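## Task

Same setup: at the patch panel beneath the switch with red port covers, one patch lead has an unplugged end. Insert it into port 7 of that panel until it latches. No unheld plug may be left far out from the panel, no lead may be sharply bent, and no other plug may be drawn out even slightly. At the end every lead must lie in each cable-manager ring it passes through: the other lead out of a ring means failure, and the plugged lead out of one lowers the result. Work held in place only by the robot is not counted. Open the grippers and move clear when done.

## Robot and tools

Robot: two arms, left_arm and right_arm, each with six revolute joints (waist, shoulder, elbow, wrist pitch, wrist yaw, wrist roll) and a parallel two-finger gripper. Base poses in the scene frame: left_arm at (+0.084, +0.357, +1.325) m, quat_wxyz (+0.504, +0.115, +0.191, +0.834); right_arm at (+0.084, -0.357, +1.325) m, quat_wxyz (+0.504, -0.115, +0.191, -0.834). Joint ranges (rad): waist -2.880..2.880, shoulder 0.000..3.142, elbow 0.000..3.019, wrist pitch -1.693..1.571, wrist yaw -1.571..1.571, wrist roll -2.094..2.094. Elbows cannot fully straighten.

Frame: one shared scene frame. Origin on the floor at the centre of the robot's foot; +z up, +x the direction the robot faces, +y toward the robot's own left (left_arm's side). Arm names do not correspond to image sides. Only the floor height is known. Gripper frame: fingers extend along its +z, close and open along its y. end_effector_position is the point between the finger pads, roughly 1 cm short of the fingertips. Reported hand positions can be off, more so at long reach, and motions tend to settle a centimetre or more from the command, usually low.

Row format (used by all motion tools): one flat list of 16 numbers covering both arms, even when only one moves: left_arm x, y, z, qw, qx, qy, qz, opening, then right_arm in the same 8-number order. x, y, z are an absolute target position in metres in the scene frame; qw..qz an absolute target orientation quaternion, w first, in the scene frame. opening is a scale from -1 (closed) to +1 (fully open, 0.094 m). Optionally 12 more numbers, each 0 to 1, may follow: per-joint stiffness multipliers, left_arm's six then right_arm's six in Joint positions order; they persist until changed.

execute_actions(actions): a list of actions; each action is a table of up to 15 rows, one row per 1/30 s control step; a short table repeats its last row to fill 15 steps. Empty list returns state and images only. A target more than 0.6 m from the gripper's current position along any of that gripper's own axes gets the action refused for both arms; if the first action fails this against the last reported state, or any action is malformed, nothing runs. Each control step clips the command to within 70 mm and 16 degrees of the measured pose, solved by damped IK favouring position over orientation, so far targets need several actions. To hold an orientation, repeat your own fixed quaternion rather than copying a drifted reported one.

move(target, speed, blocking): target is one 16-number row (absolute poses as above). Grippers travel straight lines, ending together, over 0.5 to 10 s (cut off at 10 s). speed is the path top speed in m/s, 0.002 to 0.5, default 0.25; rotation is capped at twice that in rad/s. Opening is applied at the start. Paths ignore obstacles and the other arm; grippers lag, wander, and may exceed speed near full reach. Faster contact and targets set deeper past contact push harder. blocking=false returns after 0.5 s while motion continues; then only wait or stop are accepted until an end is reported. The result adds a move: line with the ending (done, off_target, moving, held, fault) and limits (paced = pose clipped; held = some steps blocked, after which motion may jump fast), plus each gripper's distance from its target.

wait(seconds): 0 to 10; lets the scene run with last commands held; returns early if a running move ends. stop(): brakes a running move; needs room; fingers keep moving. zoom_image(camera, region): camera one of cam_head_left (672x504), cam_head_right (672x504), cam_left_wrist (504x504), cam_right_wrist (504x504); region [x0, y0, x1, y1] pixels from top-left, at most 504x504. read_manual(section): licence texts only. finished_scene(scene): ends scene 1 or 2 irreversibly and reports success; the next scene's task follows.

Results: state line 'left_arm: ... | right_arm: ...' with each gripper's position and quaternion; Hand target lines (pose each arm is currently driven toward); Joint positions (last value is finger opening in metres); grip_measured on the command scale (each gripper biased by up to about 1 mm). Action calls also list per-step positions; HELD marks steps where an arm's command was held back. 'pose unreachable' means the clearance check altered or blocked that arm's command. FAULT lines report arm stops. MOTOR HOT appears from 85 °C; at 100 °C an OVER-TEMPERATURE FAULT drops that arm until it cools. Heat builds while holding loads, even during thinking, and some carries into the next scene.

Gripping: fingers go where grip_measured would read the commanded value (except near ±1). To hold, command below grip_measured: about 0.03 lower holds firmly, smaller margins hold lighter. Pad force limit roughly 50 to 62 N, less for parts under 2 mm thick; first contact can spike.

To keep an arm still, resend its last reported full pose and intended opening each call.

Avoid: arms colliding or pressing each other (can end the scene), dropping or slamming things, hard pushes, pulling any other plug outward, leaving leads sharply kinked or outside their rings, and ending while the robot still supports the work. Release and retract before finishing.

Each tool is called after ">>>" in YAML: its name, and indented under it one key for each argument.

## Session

>>> execute_actions:
  actions: []

Scene clock: 0.00 s.
left_arm: end_effector_position=(+0.6819, +0.3633, +1.3526) grip_measured=+1.000 end_effector_quat_wxyz=(+0.256, -0.004, +0.967, +0.009) | right_arm: end_effector_position=(+0.6774, -0.3489, +1.3434) grip_measured=+1.000 end_effector_quat_wxyz=(-0.247, +0.009, -0.969, -0.007)
Joint positions: left_arm=[-2.185  1.296  1.002 -0.365 -0.279  0.054  0.094] | right_arm=[ 2.201  1.313  0.997 -0.367  0.256 -0.054  0.094]
Joint velocities: left_arm=[-0.005  0.005 -0.012  0.012 -0.007  0.022  0.   ] | right_arm=[-0.005  0.015 -0.002 -0.002 -0.037  0.007  0.   ]
Hand target (left_arm): +0.693, +0.365, +1.364; +0.270, -0.008, +0.963, +0.008
Hand target (right_arm): +0.685, -0.350, +1.346; +0.251, -0.007, +0.968, +0.007
Joint stiffness scale: left_arm=[1. 1. 1. 1. 1. 1.] | right_arm=[1. 1. 1. 1. 1. 1.]

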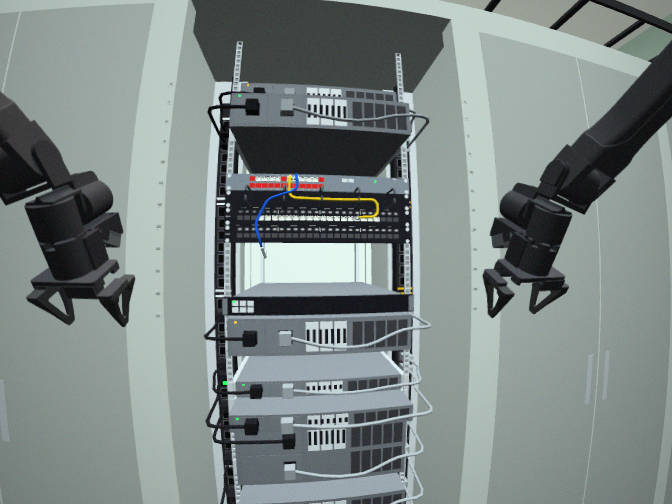

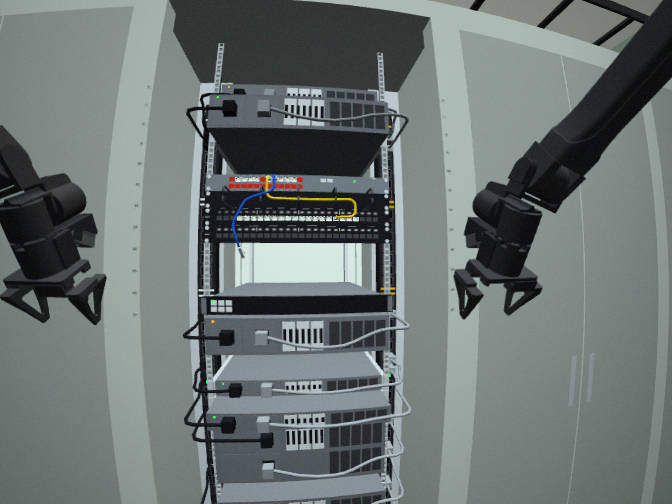

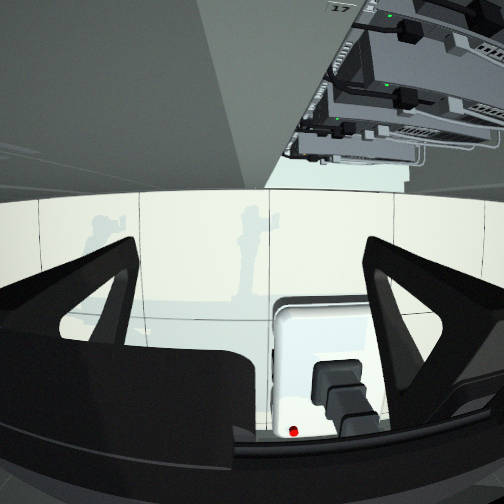

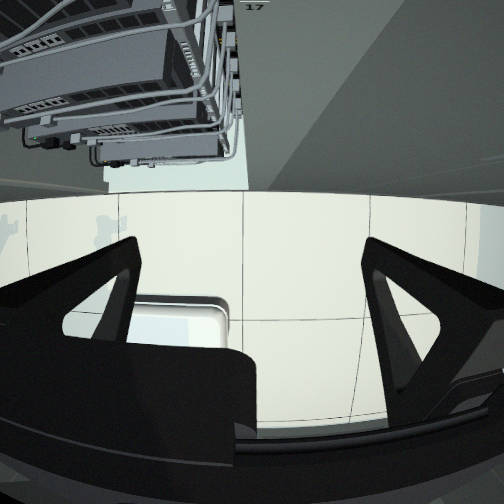

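>>> zoom_image:
  camera: "cam_head_left"
  region: [220,165,420,270]

>>> zoom_image:
  camera: "cam_head_left"
  region: [240,205,300,265]

>>> zoom_image:
  camera: "cam_head_right"
  region: [220,205,280,265]

Region (220, 165, 420, 270) of cam_head_left's 672x504 image, scaled by 2.520, with more detail than that image has; it fills the top 265 rows of this view, and the rest is white.

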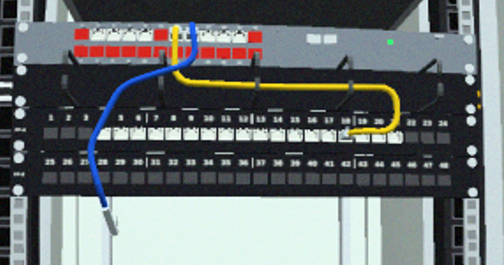

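Region (240, 205, 300, 265) of cam_head_left's 672x504 image, scaled by 8.400, with more detail than that image has.

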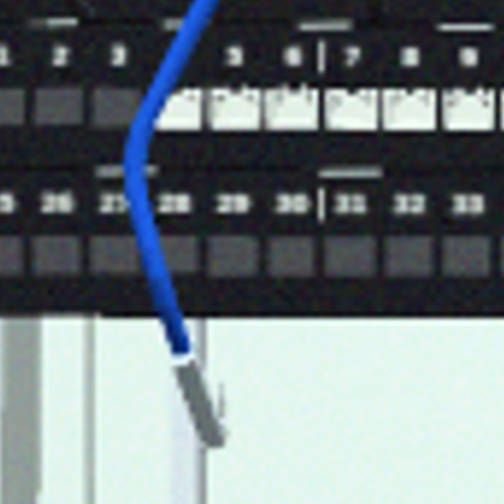

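Region (220, 205, 280, 265) of cam_head_right's 672x504 image, scaled by 8.400, with more detail than that image has.

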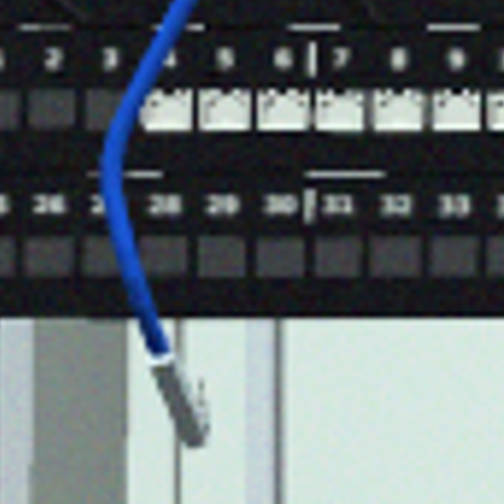

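>>> move:
  target: [0.82,0.13,1.49,0.707,0,0.707,0,0,0.84,-0.05,1.47,0.664,-0.242,0.664,0.242,-1]
  speed: 0.3

Scene clock: 3.50 s.
left_arm: end_effector_position=(+0.8135, +0.1394, +1.4646) grip_measured=+0.003 end_effector_quat_wxyz=(-0.685, -0.004, -0.728, -0.005) | right_arm: end_effector_position=(+0.8236, -0.0543, +1.4528) grip_measured=-0.977 end_effector_quat_wxyz=(-0.646, +0.250, -0.679, -0.242)
Joint positions: left_arm=[-2.572  1.737  1.142  0.971 -0.46   0.402  0.047] | right_arm=[ 2.487  1.76   1.27   0.611 -0.291 -0.377  0.001]
Joint velocities: left_arm=[-0.005 -0.005 -0.012  0.002  0.007 -0.051  0.001] | right_arm=[ 0.005  0.005  0.007 -0.007  0.037  0.007 -0.   ]
Hand target (left_arm): +0.822, +0.131, +1.488; +0.706, -0.006, +0.709, -0.001
Hand target (right_arm): +0.837, -0.048, +1.468; +0.664, -0.249, +0.663, +0.239
Off the commanded pose (left_arm): 0.028 m, 4 deg.
Off the commanded pose (right_arm): 0.024 m, 3 deg.
Joint stiffness scale: left_arm=[1. 1. 1. 1. 1. 1.] | right_arm=[1. 1. 1. 1. 1. 1.]
move: off_target (left_arm, right_arm)

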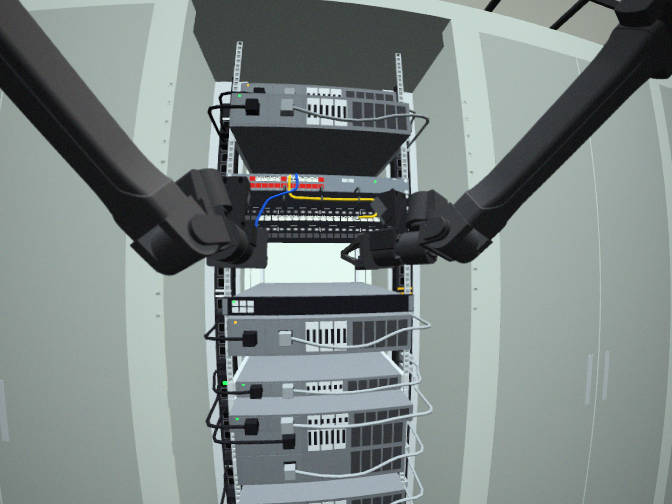

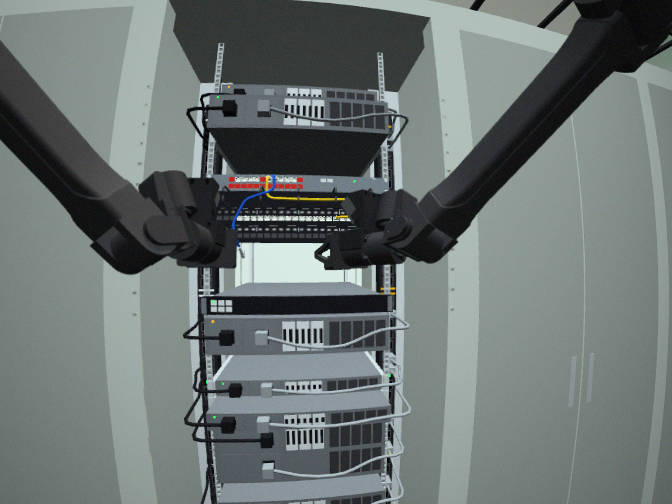

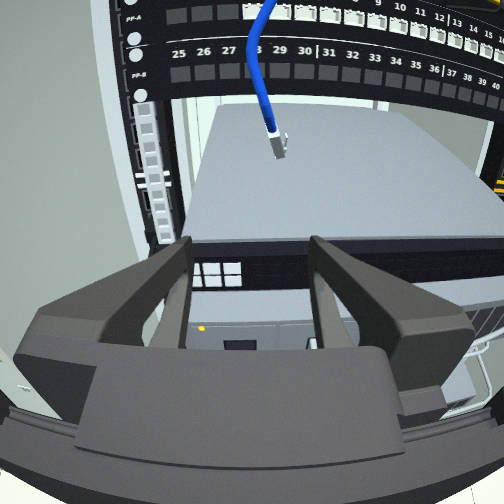

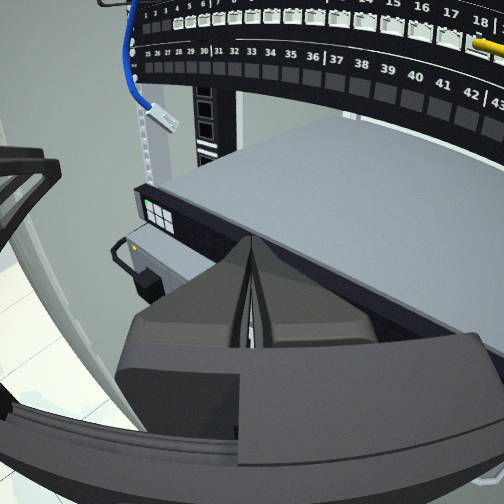

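>>> zoom_image:
  camera: "cam_right_wrist"
  region: [110,60,210,160]

>>> zoom_image:
  camera: "cam_left_wrist"
  region: [230,90,320,180]

Region (110, 60, 210, 160) of cam_right_wrist's 504x504 image, scaled by 5.040, with more detail than that image has.

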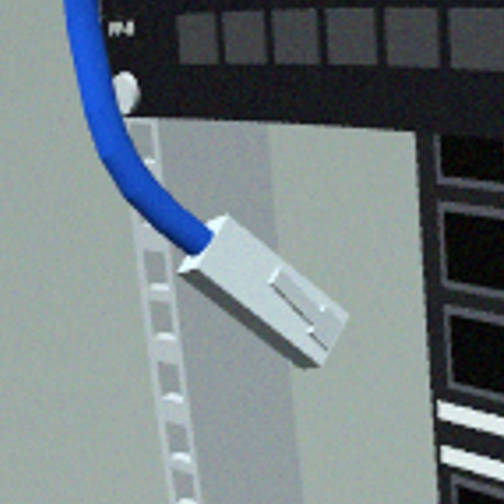

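Region (230, 90, 320, 180) of cam_left_wrist's 504x504 image, scaled by 5.600, with more detail than that image has.

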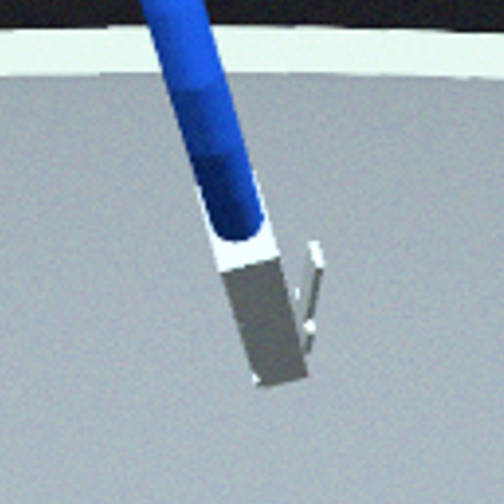

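>>> move:
  target: [0.87,0.128,1.545,0.39,0.033,0.917,-0.078,-0.4,0.84,-0.05,1.47,0.664,-0.242,0.664,0.242,-1]
  speed: 0.2

Scene clock: 7.20 s.
left_arm: end_effector_position=(+0.8629, +0.1388, +1.5278) grip_measured=-0.397 end_effector_quat_wxyz=(+0.384, +0.038, +0.920, -0.065) | right_arm: end_effector_position=(+0.8238, -0.0545, +1.4533) grip_measured=-0.977 end_effector_quat_wxyz=(-0.647, +0.250, -0.679, -0.242)
Joint positions: left_arm=[-2.572  1.646  1.735 -0.531 -0.442 -0.021  0.028] | right_arm=[ 2.487  1.76   1.27   0.613 -0.291 -0.378  0.001]
Joint velocities: left_arm=[-0.024  0.005 -0.002 -0.007 -0.066  0.037 -0.   ] | right_arm=[ 0.015 -0.005  0.007 -0.012 -0.037  0.037 -0.001]
Hand target (left_arm): +0.869, +0.129, +1.546; +0.392, +0.036, +0.916, -0.075
Hand target (right_arm): +0.839, -0.050, +1.470; +0.664, -0.243, +0.664, +0.242
Off the commanded pose (left_arm): 0.022 m, 2 deg.
Off the commanded pose (right_arm): 0.024 m, 3 deg.
Joint stiffness scale: left_arm=[1. 1. 1. 1. 1. 1.] | right_arm=[1. 1. 1. 1. 1. 1.]
move: off_target (left_arm, right_arm)

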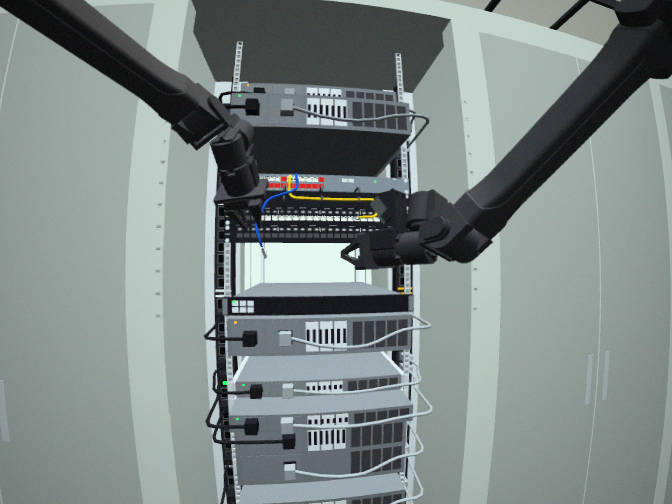

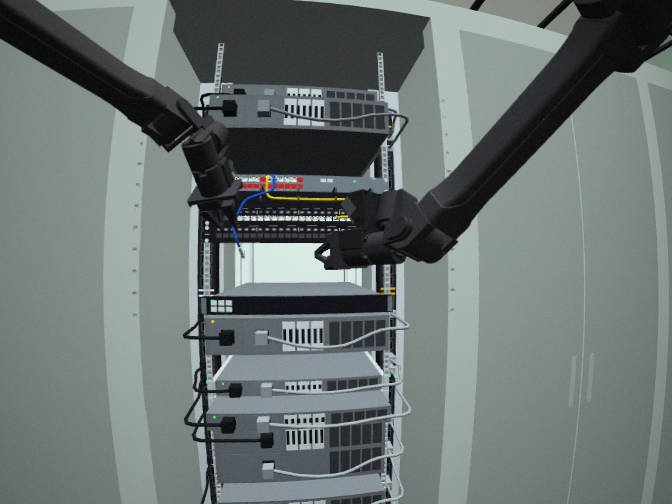

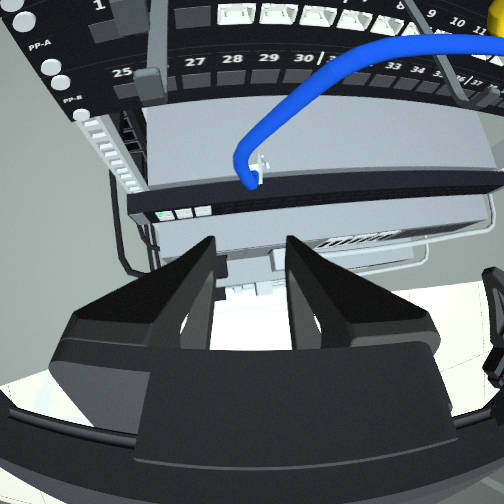

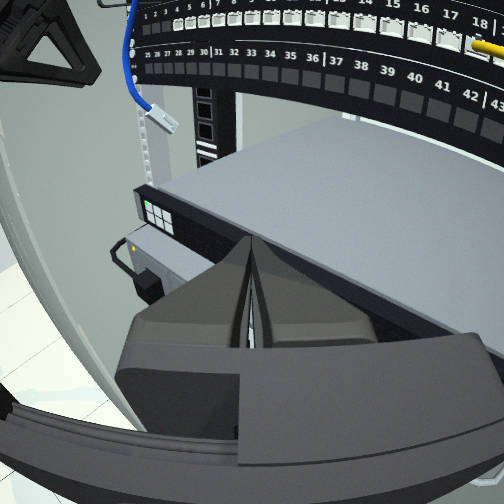

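>>> zoom_image:
  camera: "cam_left_wrist"
  region: [220,135,290,205]

Region (220, 135, 290, 205) of cam_left_wrist's 504x504 image, scaled by 7.200, with more detail than that image has.

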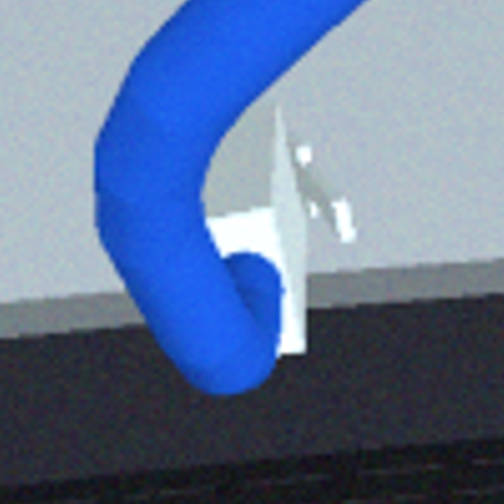

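>>> move:
  target: [0.905,0.120,1.518,0.3785,-0.046,0.917,-0.13,-0.4,0.84,-0.05,1.47,0.664,-0.242,0.664,0.242,-1]
  speed: 0.1

>>> zoom_image:
  camera: "cam_left_wrist"
  region: [190,150,310,270]

Scene clock: 9.50 s.
left_arm: end_effector_position=(+0.8866, +0.1073, +1.5100) grip_measured=-0.397 end_effector_quat_wxyz=(+0.371, -0.031, +0.919, -0.132) | right_arm: end_effector_position=(+0.8238, -0.0545, +1.4533) grip_measured=-0.977 end_effector_quat_wxyz=(-0.647, +0.250, -0.679, -0.242)
Joint positions: left_arm=[-2.569  1.744  1.833 -0.531 -0.367 -0.2    0.028] | right_arm=[ 2.487  1.76   1.27   0.613 -0.291 -0.378  0.001]
Joint velocities: left_arm=[-0.005  0.005  0.007 -0.012  0.037  0.007  0.   ] | right_arm=[-0.015 -0.015  0.007 -0.002 -0.007  0.037 -0.001]
Hand target (left_arm): +0.904, +0.121, +1.518; +0.378, -0.046, +0.915, -0.130
Hand target (right_arm): +0.839, -0.050, +1.470; +0.664, -0.242, +0.664, +0.242
Off the commanded pose (left_arm): 0.024 m, 2 deg.
Off the commanded pose (right_arm): 0.024 m, 3 deg.
Joint stiffness scale: left_arm=[1. 1. 1. 1. 1. 1.] | right_arm=[1. 1. 1. 1. 1. 1.]
move: off_target (left_arm, right_arm)

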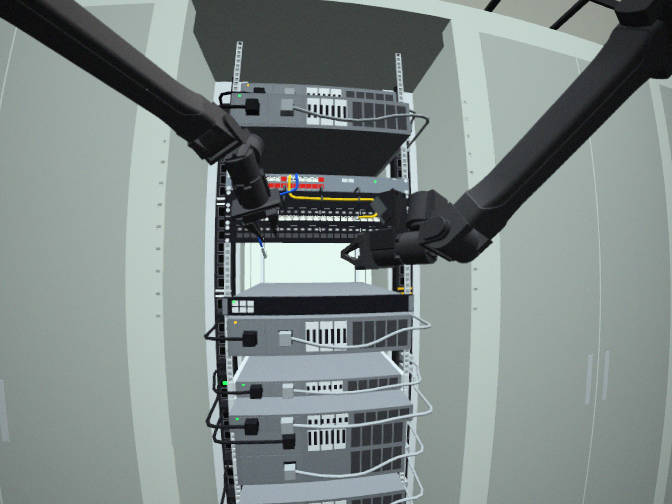

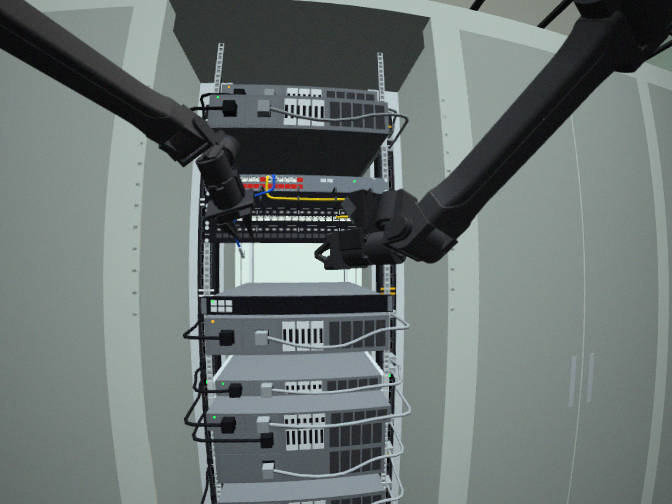

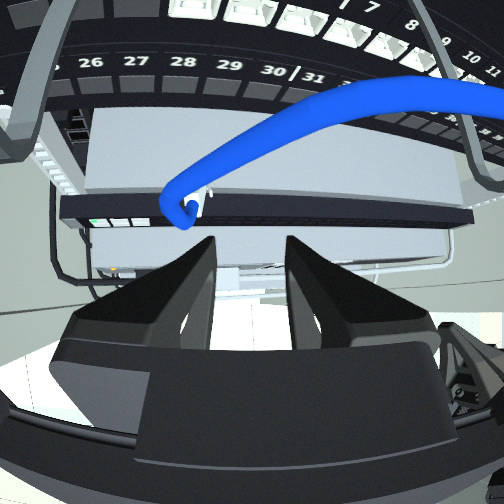

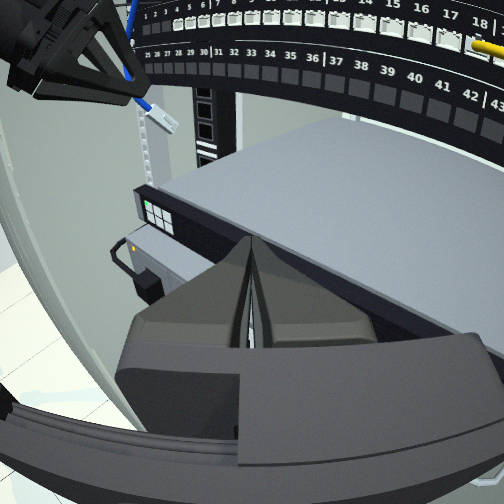

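Region (190, 150, 310, 270) of cam_left_wrist's 504x504 image, scaled by 4.200, with more detail than that image has.

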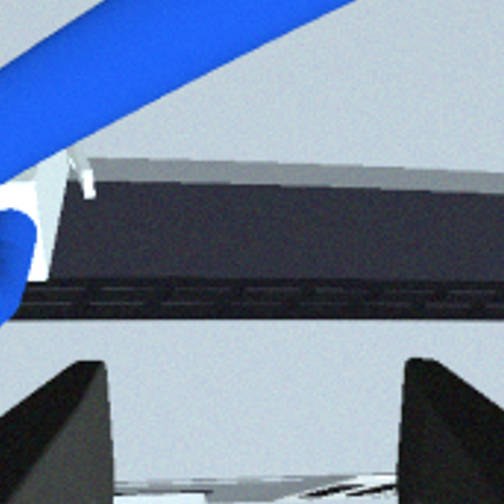

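>>> execute_actions:
  actions:
    - [[0.885,0.128,1.540,0.3785,-0.046,0.917,-0.13,-0.2,0.84,-0.05,1.47,0.664,-0.242,0.664,0.242,-1]]
    - [[0.888,0.150,1.538,0.3785,-0.046,0.917,-0.13,-0.2,0.84,-0.05,1.47,0.664,-0.242,0.664,0.242,-1]]
    - [[0.900,0.148,1.524,0.3785,-0.046,0.917,-0.13,-0.2,0.84,-0.05,1.47,0.664,-0.242,0.664,0.242,-1]]

Scene clock: 13.03 s.
left_arm: end_effector_position=(+0.8882, +0.1381, +1.5255) grip_measured=-0.203 end_effector_quat_wxyz=(+0.374, -0.041, +0.917, -0.136) | right_arm: end_effector_position=(+0.8238, -0.0545, +1.4533) grip_measured=-0.977 end_effector_quat_wxyz=(-0.647, +0.250, -0.679, -0.242)
Joint positions: left_arm=[-2.534  1.696  1.818 -0.551 -0.337 -0.203  0.037] | right_arm=[ 2.487  1.76   1.27   0.613 -0.291 -0.378  0.001]
Joint velocities: left_arm=[-0.015  0.005 -0.002 -0.002 -0.022  0.007  0.001] | right_arm=[ 0.005 -0.005 -0.007  0.002 -0.007 -0.022  0.   ]
Hand target (left_arm): +0.899, +0.148, +1.524; +0.378, -0.046, +0.916, -0.130
Hand target (right_arm): +0.839, -0.050, +1.470; +0.664, -0.242, +0.664, +0.242
Off the commanded pose (left_arm): 0.015 m, 1 deg.
Off the commanded pose (right_arm): 0.024 m, 3 deg.
Joint stiffness scale: left_arm=[1. 1. 1. 1. 1. 1.] | right_arm=[1. 1. 1. 1. 1. 1.]
Step readings (end_effector_position; steps 1 to 15: 1st action; 16 to 30: 2nd action; 31 to 45: 3rd action):
0: left_arm (+0.8866, +0.1073, +1.5100) | right_arm (+0.8238, -0.0545, +1.4533)
1: left_arm (+0.8864, +0.1084, +1.5103) | right_arm (+0.8238, -0.0545, +1.4533)
2: left_arm (+0.8855, +0.1095, +1.5102) | right_arm (+0.8238, -0.0545, +1.4533)
4: left_arm (+0.8844, +0.1109, +1.5117) | right_arm (+0.8238, -0.0545, +1.4533)
8: left_arm (+0.8843, +0.1136, +1.5167) | right_arm (+0.8238, -0.0545, +1.4533)
15: left_arm (+0.8846, +0.1180, +1.5268) | right_arm (+0.8238, -0.0545, +1.4533)
16: left_arm (+0.8843, +0.1175, +1.5275) | right_arm (+0.8238, -0.0545, +1.4533)
17: left_arm (+0.8831, +0.1171, +1.5272) | right_arm (+0.8238, -0.0545, +1.4533)
19: left_arm (+0.8824, +0.1211, +1.5268) | right_arm (+0.8238, -0.0545, +1.4533)
23: left_arm (+0.8849, +0.1299, +1.5273) | right_arm (+0.8238, -0.0545, +1.4533)
30: left_arm (+0.8857, +0.1327, +1.5281) | right_arm (+0.8238, -0.0545, +1.4533)
31: left_arm (+0.8857, +0.1321, +1.5280) | right_arm (+0.8238, -0.0545, +1.4533)
32: left_arm (+0.8858, +0.1319, +1.5279) | right_arm (+0.8238, -0.0545, +1.4533)
34: left_arm (+0.8865, +0.1335, +1.5272) | right_arm (+0.8238, -0.0545, +1.4533)
38: left_arm (+0.8878, +0.1372, +1.5258) | right_arm (+0.8238, -0.0545, +1.4533)
45: end_effector_position above

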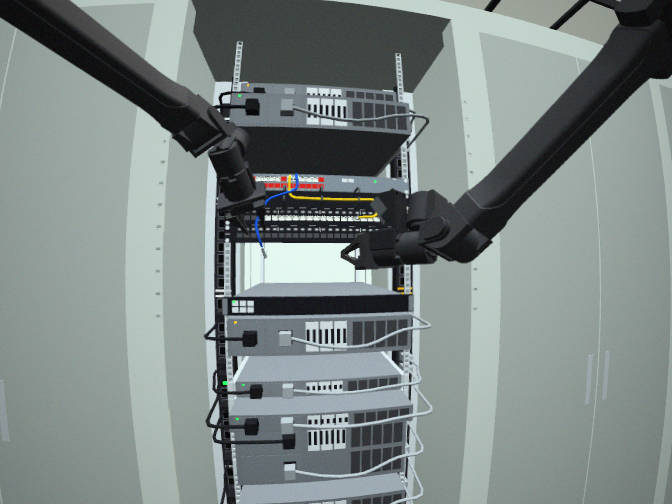

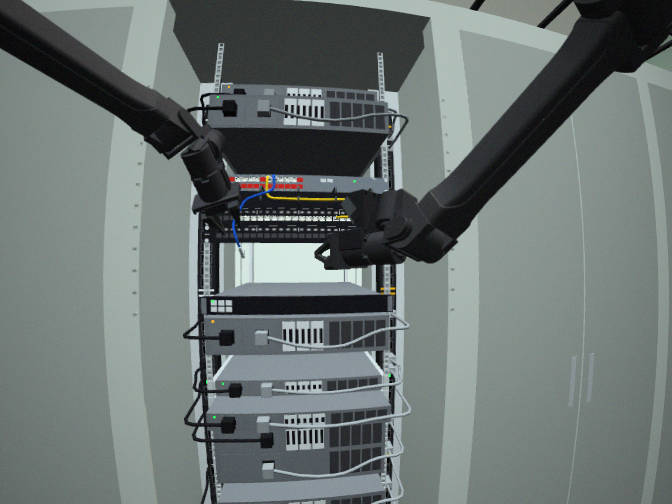

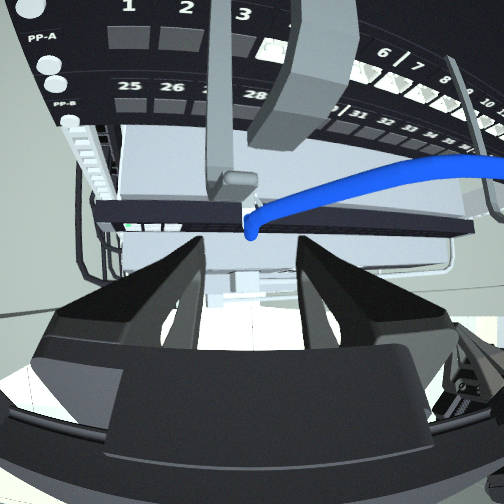

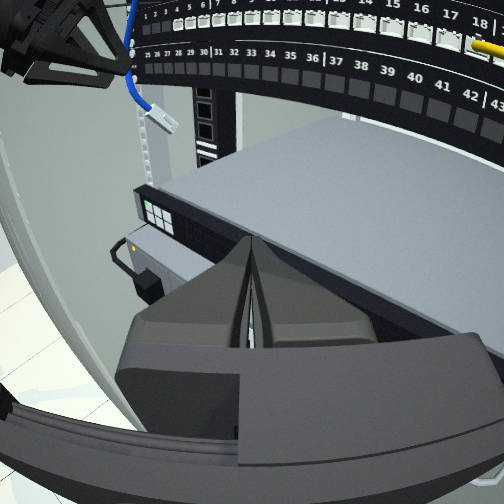

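>>> execute_actions:
  actions:
    - [[0.895,0.146,1.525,0.44,-0.055,0.89,-0.127,-0.2,0.84,-0.05,1.47,0.664,-0.242,0.664,0.242,-1]]
    - [[0.893,0.144,1.52,0.495,-0.0626,0.8597,-0.123,-0.2,0.84,-0.05,1.47,0.664,-0.242,0.664,0.242,-1]]
    - [[0.895,0.142,1.505,0.495,-0.0626,0.8597,-0.123,-0.2,0.84,-0.05,1.47,0.664,-0.242,0.664,0.242,-1]]

Scene clock: 15.17 s.
left_arm: end_effector_position=(+0.8898, +0.1412, +1.5121) grip_measured=-0.203 end_effector_quat_wxyz=(+0.488, -0.062, +0.861, -0.125) | right_arm: end_effector_position=(+0.8238, -0.0545, +1.4533) grip_measured=-0.977 end_effector_quat_wxyz=(-0.647, +0.250, -0.679, -0.242)
Joint positions: left_arm=[-2.534  1.658  1.579 -0.078 -0.387 -0.109  0.037] | right_arm=[ 2.487  1.76   1.27   0.613 -0.291 -0.378  0.001]
Joint velocities: left_arm=[-0.005 -0.005 -0.012 -0.002 -0.081 -0.022  0.   ] | right_arm=[-0.005 -0.005 -0.022  0.012 -0.022  0.022  0.   ]
Hand target (left_arm): +0.895, +0.142, +1.505; +0.494, -0.063, +0.858, -0.123
Hand target (right_arm): +0.839, -0.050, +1.470; +0.664, -0.242, +0.664, +0.242
Off the commanded pose (left_arm): 0.009 m, 1 deg.
Off the commanded pose (right_arm): 0.024 m, 3 deg.
Joint stiffness scale: left_arm=[1. 1. 1. 1. 1. 1.] | right_arm=[1. 1. 1. 1. 1. 1.]
Step readings (end_effector_position; steps 1 to 15: 1st action; 16 to 30: 2nd action; 31 to 45: 3rd action):
0: left_arm (+0.8882, +0.1381, +1.5255) | right_arm (+0.8238, -0.0545, +1.4533)
1: left_arm (+0.8896, +0.1398, +1.5239) | right_arm (+0.8238, -0.0545, +1.4533)
2: left_arm (+0.8910, +0.1419, +1.5253) | right_arm (+0.8238, -0.0545, +1.4533)
4: left_arm (+0.8884, +0.1421, +1.5199) | right_arm (+0.8238, -0.0545, +1.4533)
8: left_arm (+0.8850, +0.1394, +1.5098) | right_arm (+0.8238, -0.0545, +1.4533)
15: left_arm (+0.8865, +0.1394, +1.5113) | right_arm (+0.8238, -0.0545, +1.4533)
16: left_arm (+0.8878, +0.1406, +1.5109) | right_arm (+0.8238, -0.0545, +1.4533)
17: left_arm (+0.8895, +0.1426, +1.5140) | right_arm (+0.8238, -0.0545, +1.4533)
19: left_arm (+0.8881, +0.1429, +1.5115) | right_arm (+0.8238, -0.0545, +1.4533)
23: left_arm (+0.8855, +0.1415, +1.5052) | right_arm (+0.8238, -0.0545, +1.4533)
30: left_arm (+0.8868, +0.1417, +1.5071) | right_arm (+0.8238, -0.0545, +1.4533)
31: left_arm (+0.8871, +0.1413, +1.5077) | right_arm (+0.8238, -0.0545, +1.4533)
32: left_arm (+0.8880, +0.1411, +1.5093) | right_arm (+0.8238, -0.0545, +1.4533)
34: left_arm (+0.8890, +0.1411, +1.5109) | right_arm (+0.8238, -0.0545, +1.4533)
38: left_arm (+0.8897, +0.1412, +1.5121) | right_arm (+0.8238, -0.0545, +1.4533)
45: end_effector_position above

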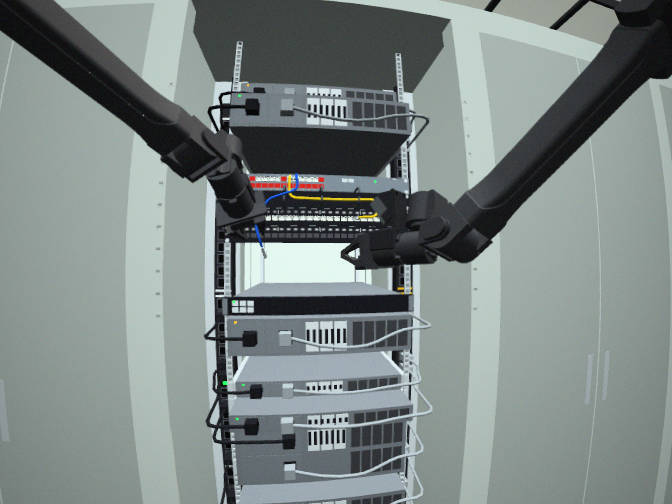

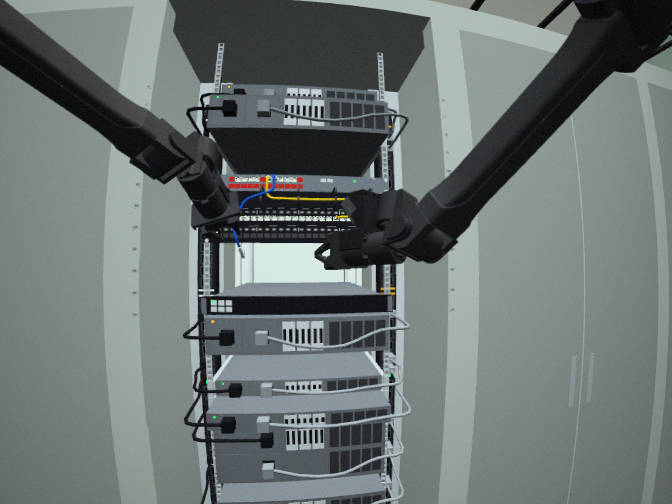

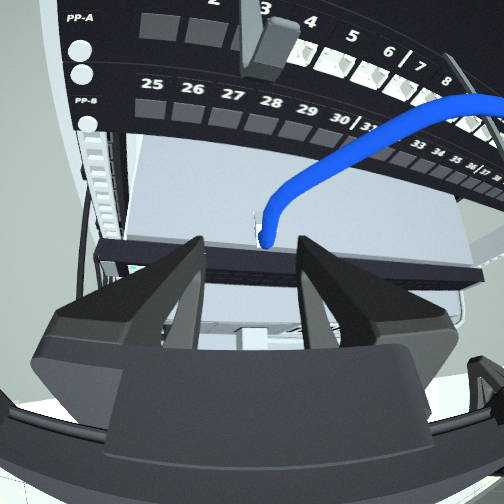

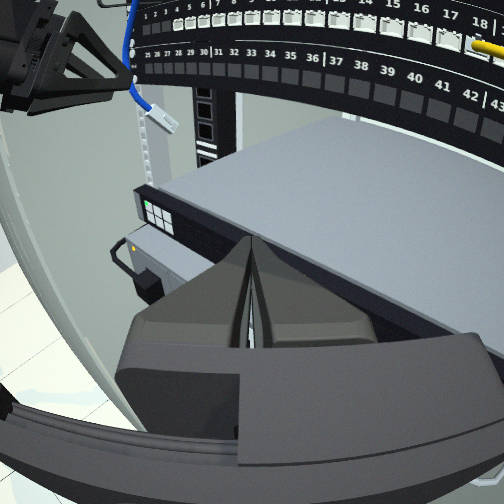

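>>> execute_actions:
  actions:
    - [[0.897,0.138,1.488,0.495,-0.0626,0.8597,-0.123,-0.2,0.84,-0.05,1.47,0.664,-0.242,0.664,0.242,-1]]
    - [[0.906,0.136,1.482,0.495,-0.0626,0.8597,-0.123,-0.2,0.84,-0.05,1.47,0.664,-0.242,0.664,0.242,-1]]

>>> zoom_image:
  camera: "cam_right_wrist"
  region: [90,50,200,160]

Scene clock: 16.40 s.
left_arm: end_effector_position=(+0.8882, +0.1238, +1.4744) grip_measured=-0.203 end_effector_quat_wxyz=(+0.477, -0.052, +0.868, -0.127) | right_arm: end_effector_position=(+0.8238, -0.0545, +1.4533) grip_measured=-0.977 end_effector_quat_wxyz=(-0.647, +0.250, -0.679, -0.242)
Joint positions: left_arm=[-2.534  1.711  1.566 -0.042 -0.375 -0.106  0.037] | right_arm=[ 2.487  1.76   1.27   0.613 -0.291 -0.378  0.001]
Joint velocities: left_arm=[-0.015 -0.015 -0.022 -0.007 -0.022 -0.037  0.   ] | right_arm=[-0.015 -0.005  0.002  0.017  0.007 -0.007 -0.   ]
Hand target (left_arm): +0.905, +0.137, +1.482; +0.494, -0.063, +0.858, -0.123
Hand target (right_arm): +0.839, -0.050, +1.470; +0.664, -0.242, +0.664, +0.242
Off the commanded pose (left_arm): 0.023 m, 3 deg.
Off the commanded pose (right_arm): 0.024 m, 3 deg.
Joint stiffness scale: left_arm=[1. 1. 1. 1. 1. 1.] | right_arm=[1. 1. 1. 1. 1. 1.]
Step readings (end_effector_position; steps 1 to 15: 1st action; 16 to 30: 2nd action):
0: left_arm (+0.8898, +0.1412, +1.5121) | right_arm (+0.8238, -0.0545, +1.4533)
1: left_arm (+0.8899, +0.1405, +1.5117) | right_arm (+0.8238, -0.0545, +1.4533)
2: left_arm (+0.8906, +0.1399, +1.5120) | right_arm (+0.8238, -0.0545, +1.4533)
4: left_arm (+0.8913, +0.1384, +1.5098) | right_arm (+0.8238, -0.0545, +1.4533)
8: left_arm (+0.8903, +0.1343, +1.4991) | right_arm (+0.8238, -0.0545, +1.4533)
15: left_arm (+0.8891, +0.1309, +1.4898) | right_arm (+0.8238, -0.0545, +1.4533)
16: left_arm (+0.8891, +0.1303, +1.4893) | right_arm (+0.8238, -0.0545, +1.4533)
17: left_arm (+0.8892, +0.1299, +1.4894) | right_arm (+0.8238, -0.0545, +1.4533)
19: left_arm (+0.8891, +0.1288, +1.4870) | right_arm (+0.8238, -0.0545, +1.4533)
23: left_arm (+0.8886, +0.1258, +1.4796) | right_arm (+0.8238, -0.0545, +1.4533)
30: end_effector_position above

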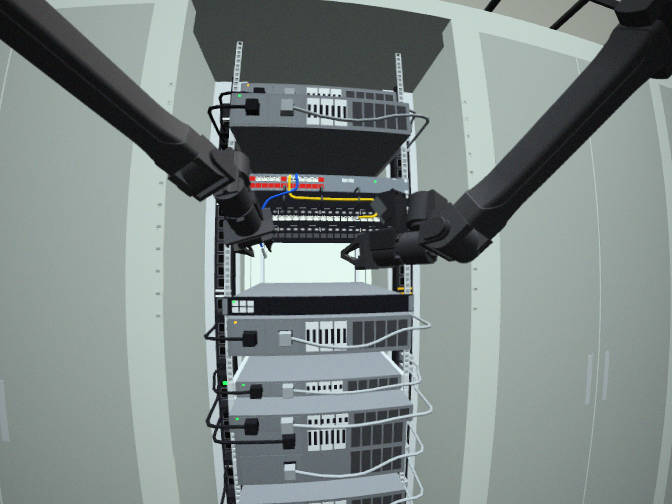

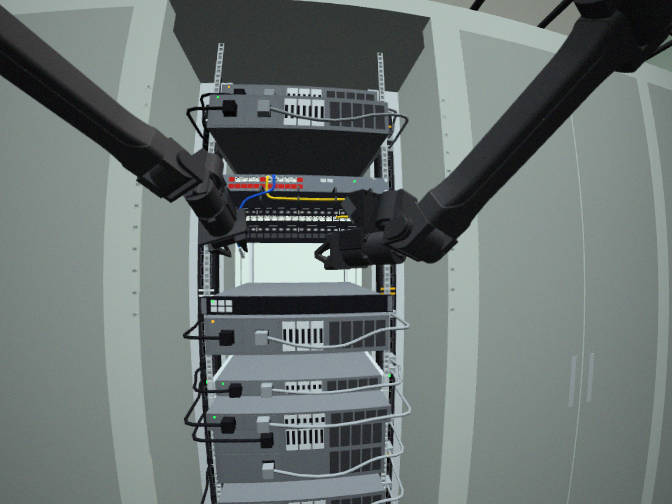

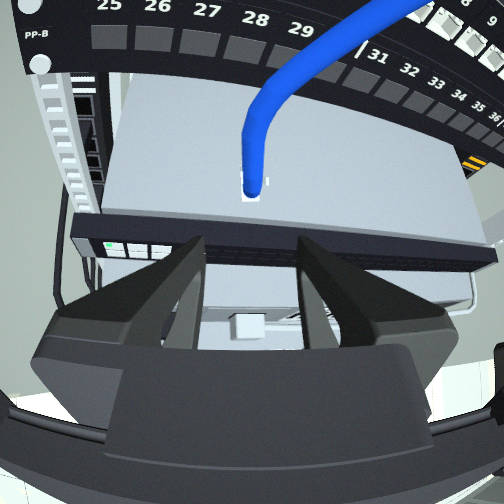

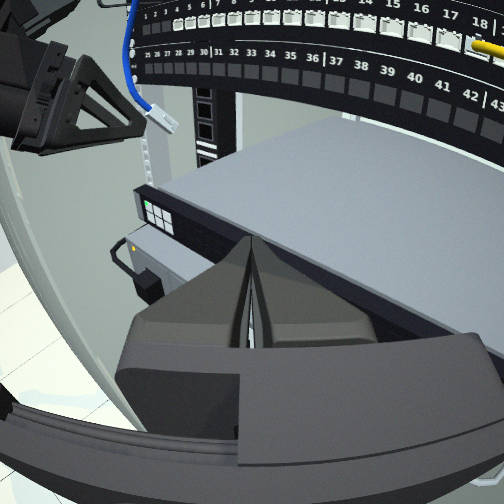

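Region (90, 50, 200, 160) of cam_right_wrist's 504x504 image, scaled by 4.582, with more detail than that image has.

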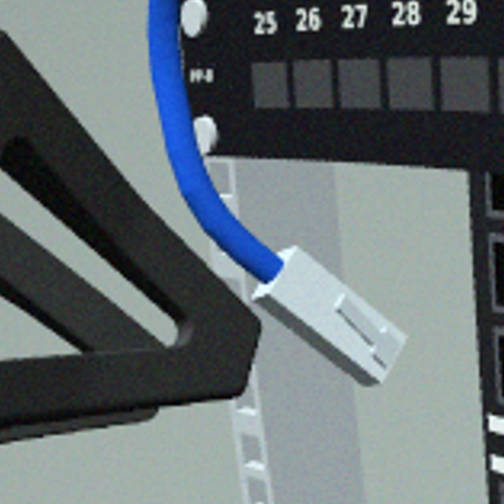

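>>> execute_actions:
  actions:
    - [[0.916,0.137,1.490,0.495,-0.0626,0.8597,-0.123,-0.3,0.84,-0.05,1.47,0.664,-0.242,0.664,0.242,-1]]
    - [[0.926,0.137,1.495,0.495,-0.0626,0.8597,-0.123,-0.3,0.84,-0.05,1.47,0.664,-0.242,0.664,0.242,-1]]

>>> zoom_image:
  camera: "cam_right_wrist"
  region: [90,50,200,160]

Scene clock: 17.60 s.
left_arm: end_effector_position=(+0.9072, +0.1251, +1.4898) grip_measured=-0.297 end_effector_quat_wxyz=(+0.489, -0.057, +0.861, -0.130) | right_arm: end_effector_position=(+0.8238, -0.0545, +1.4533) grip_measured=-0.977 end_effector_quat_wxyz=(-0.647, +0.250, -0.679, -0.242)
Joint positions: left_arm=[-2.529  1.733  1.634 -0.056 -0.369 -0.105  0.033] | right_arm=[ 2.487  1.76   1.27   0.613 -0.291 -0.378  0.001]
Joint velocities: left_arm=[-0.015 -0.015  0.012 -0.007 -0.051 -0.007  0.001] | right_arm=[-0.005 -0.005  0.002  0.017 -0.066  0.081  0.001]
Hand target (left_arm): +0.925, +0.138, +1.495; +0.495, -0.063, +0.858, -0.123
Hand target (right_arm): +0.839, -0.050, +1.470; +0.664, -0.242, +0.664, +0.242
Off the commanded pose (left_arm): 0.023 m, 1 deg.
Off the commanded pose (right_arm): 0.024 m, 3 deg.
Joint stiffness scale: left_arm=[1. 1. 1. 1. 1. 1.] | right_arm=[1. 1. 1. 1. 1. 1.]
Step readings (end_effector_position; steps 1 to 15: 1st action; 16 to 30: 2nd action):
0: left_arm (+0.8882, +0.1238, +1.4744) | right_arm (+0.8238, -0.0545, +1.4533)
1: left_arm (+0.8886, +0.1238, +1.4752) | right_arm (+0.8238, -0.0545, +1.4533)
2: left_arm (+0.8894, +0.1234, +1.4755) | right_arm (+0.8238, -0.0545, +1.4533)
4: left_arm (+0.8916, +0.1234, +1.4776) | right_arm (+0.8238, -0.0545, +1.4533)
8: left_arm (+0.8940, +0.1240, +1.4810) | right_arm (+0.8238, -0.0545, +1.4533)
15: left_arm (+0.8946, +0.1242, +1.4820) | right_arm (+0.8238, -0.0545, +1.4533)
16: left_arm (+0.8953, +0.1241, +1.4825) | right_arm (+0.8238, -0.0545, +1.4533)
17: left_arm (+0.8973, +0.1237, +1.4833) | right_arm (+0.8238, -0.0545, +1.4533)
19: left_arm (+0.9024, +0.1234, +1.4861) | right_arm (+0.8238, -0.0545, +1.4533)
23: left_arm (+0.9068, +0.1245, +1.4896) | right_arm (+0.8238, -0.0545, +1.4533)
30: end_effector_position above

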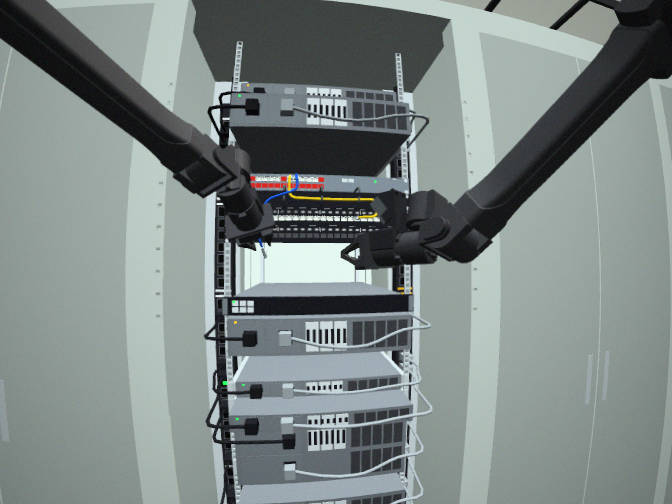

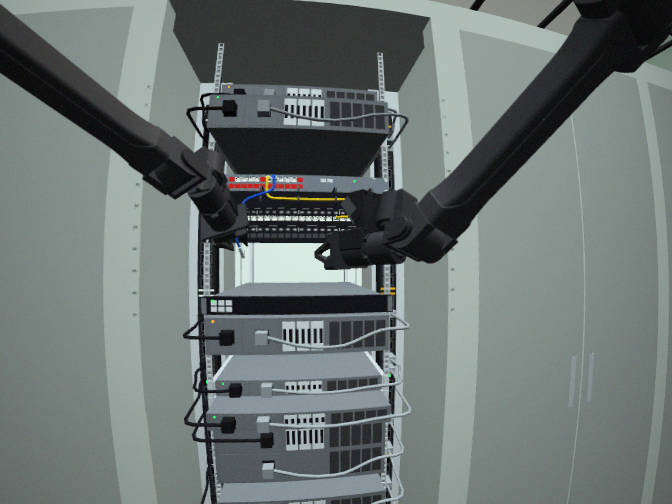

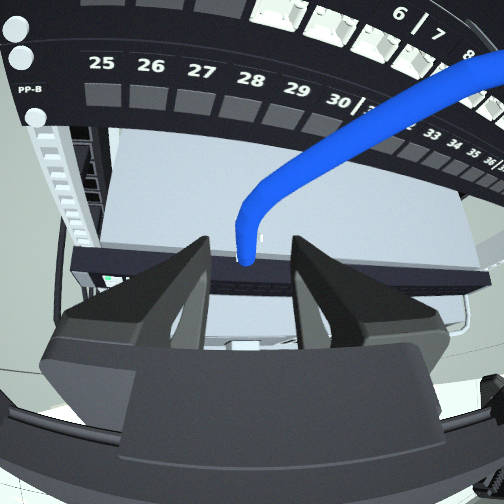

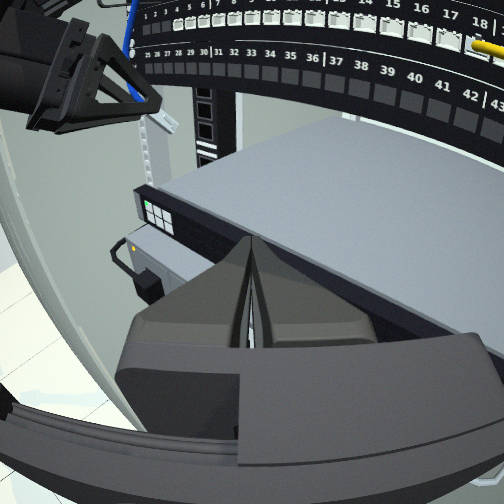

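Region (90, 50, 200, 160) of cam_right_wrist's 504x504 image, scaled by 4.582, with more detail than that image has.

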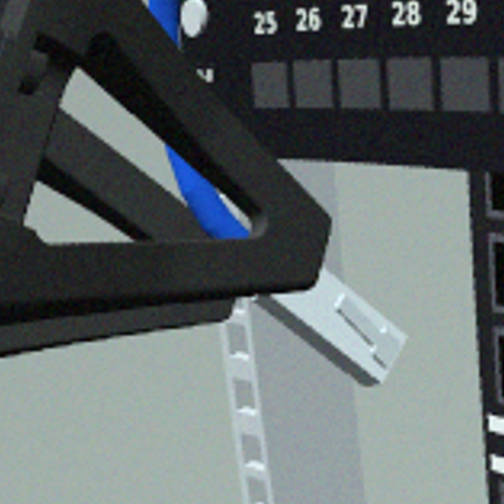

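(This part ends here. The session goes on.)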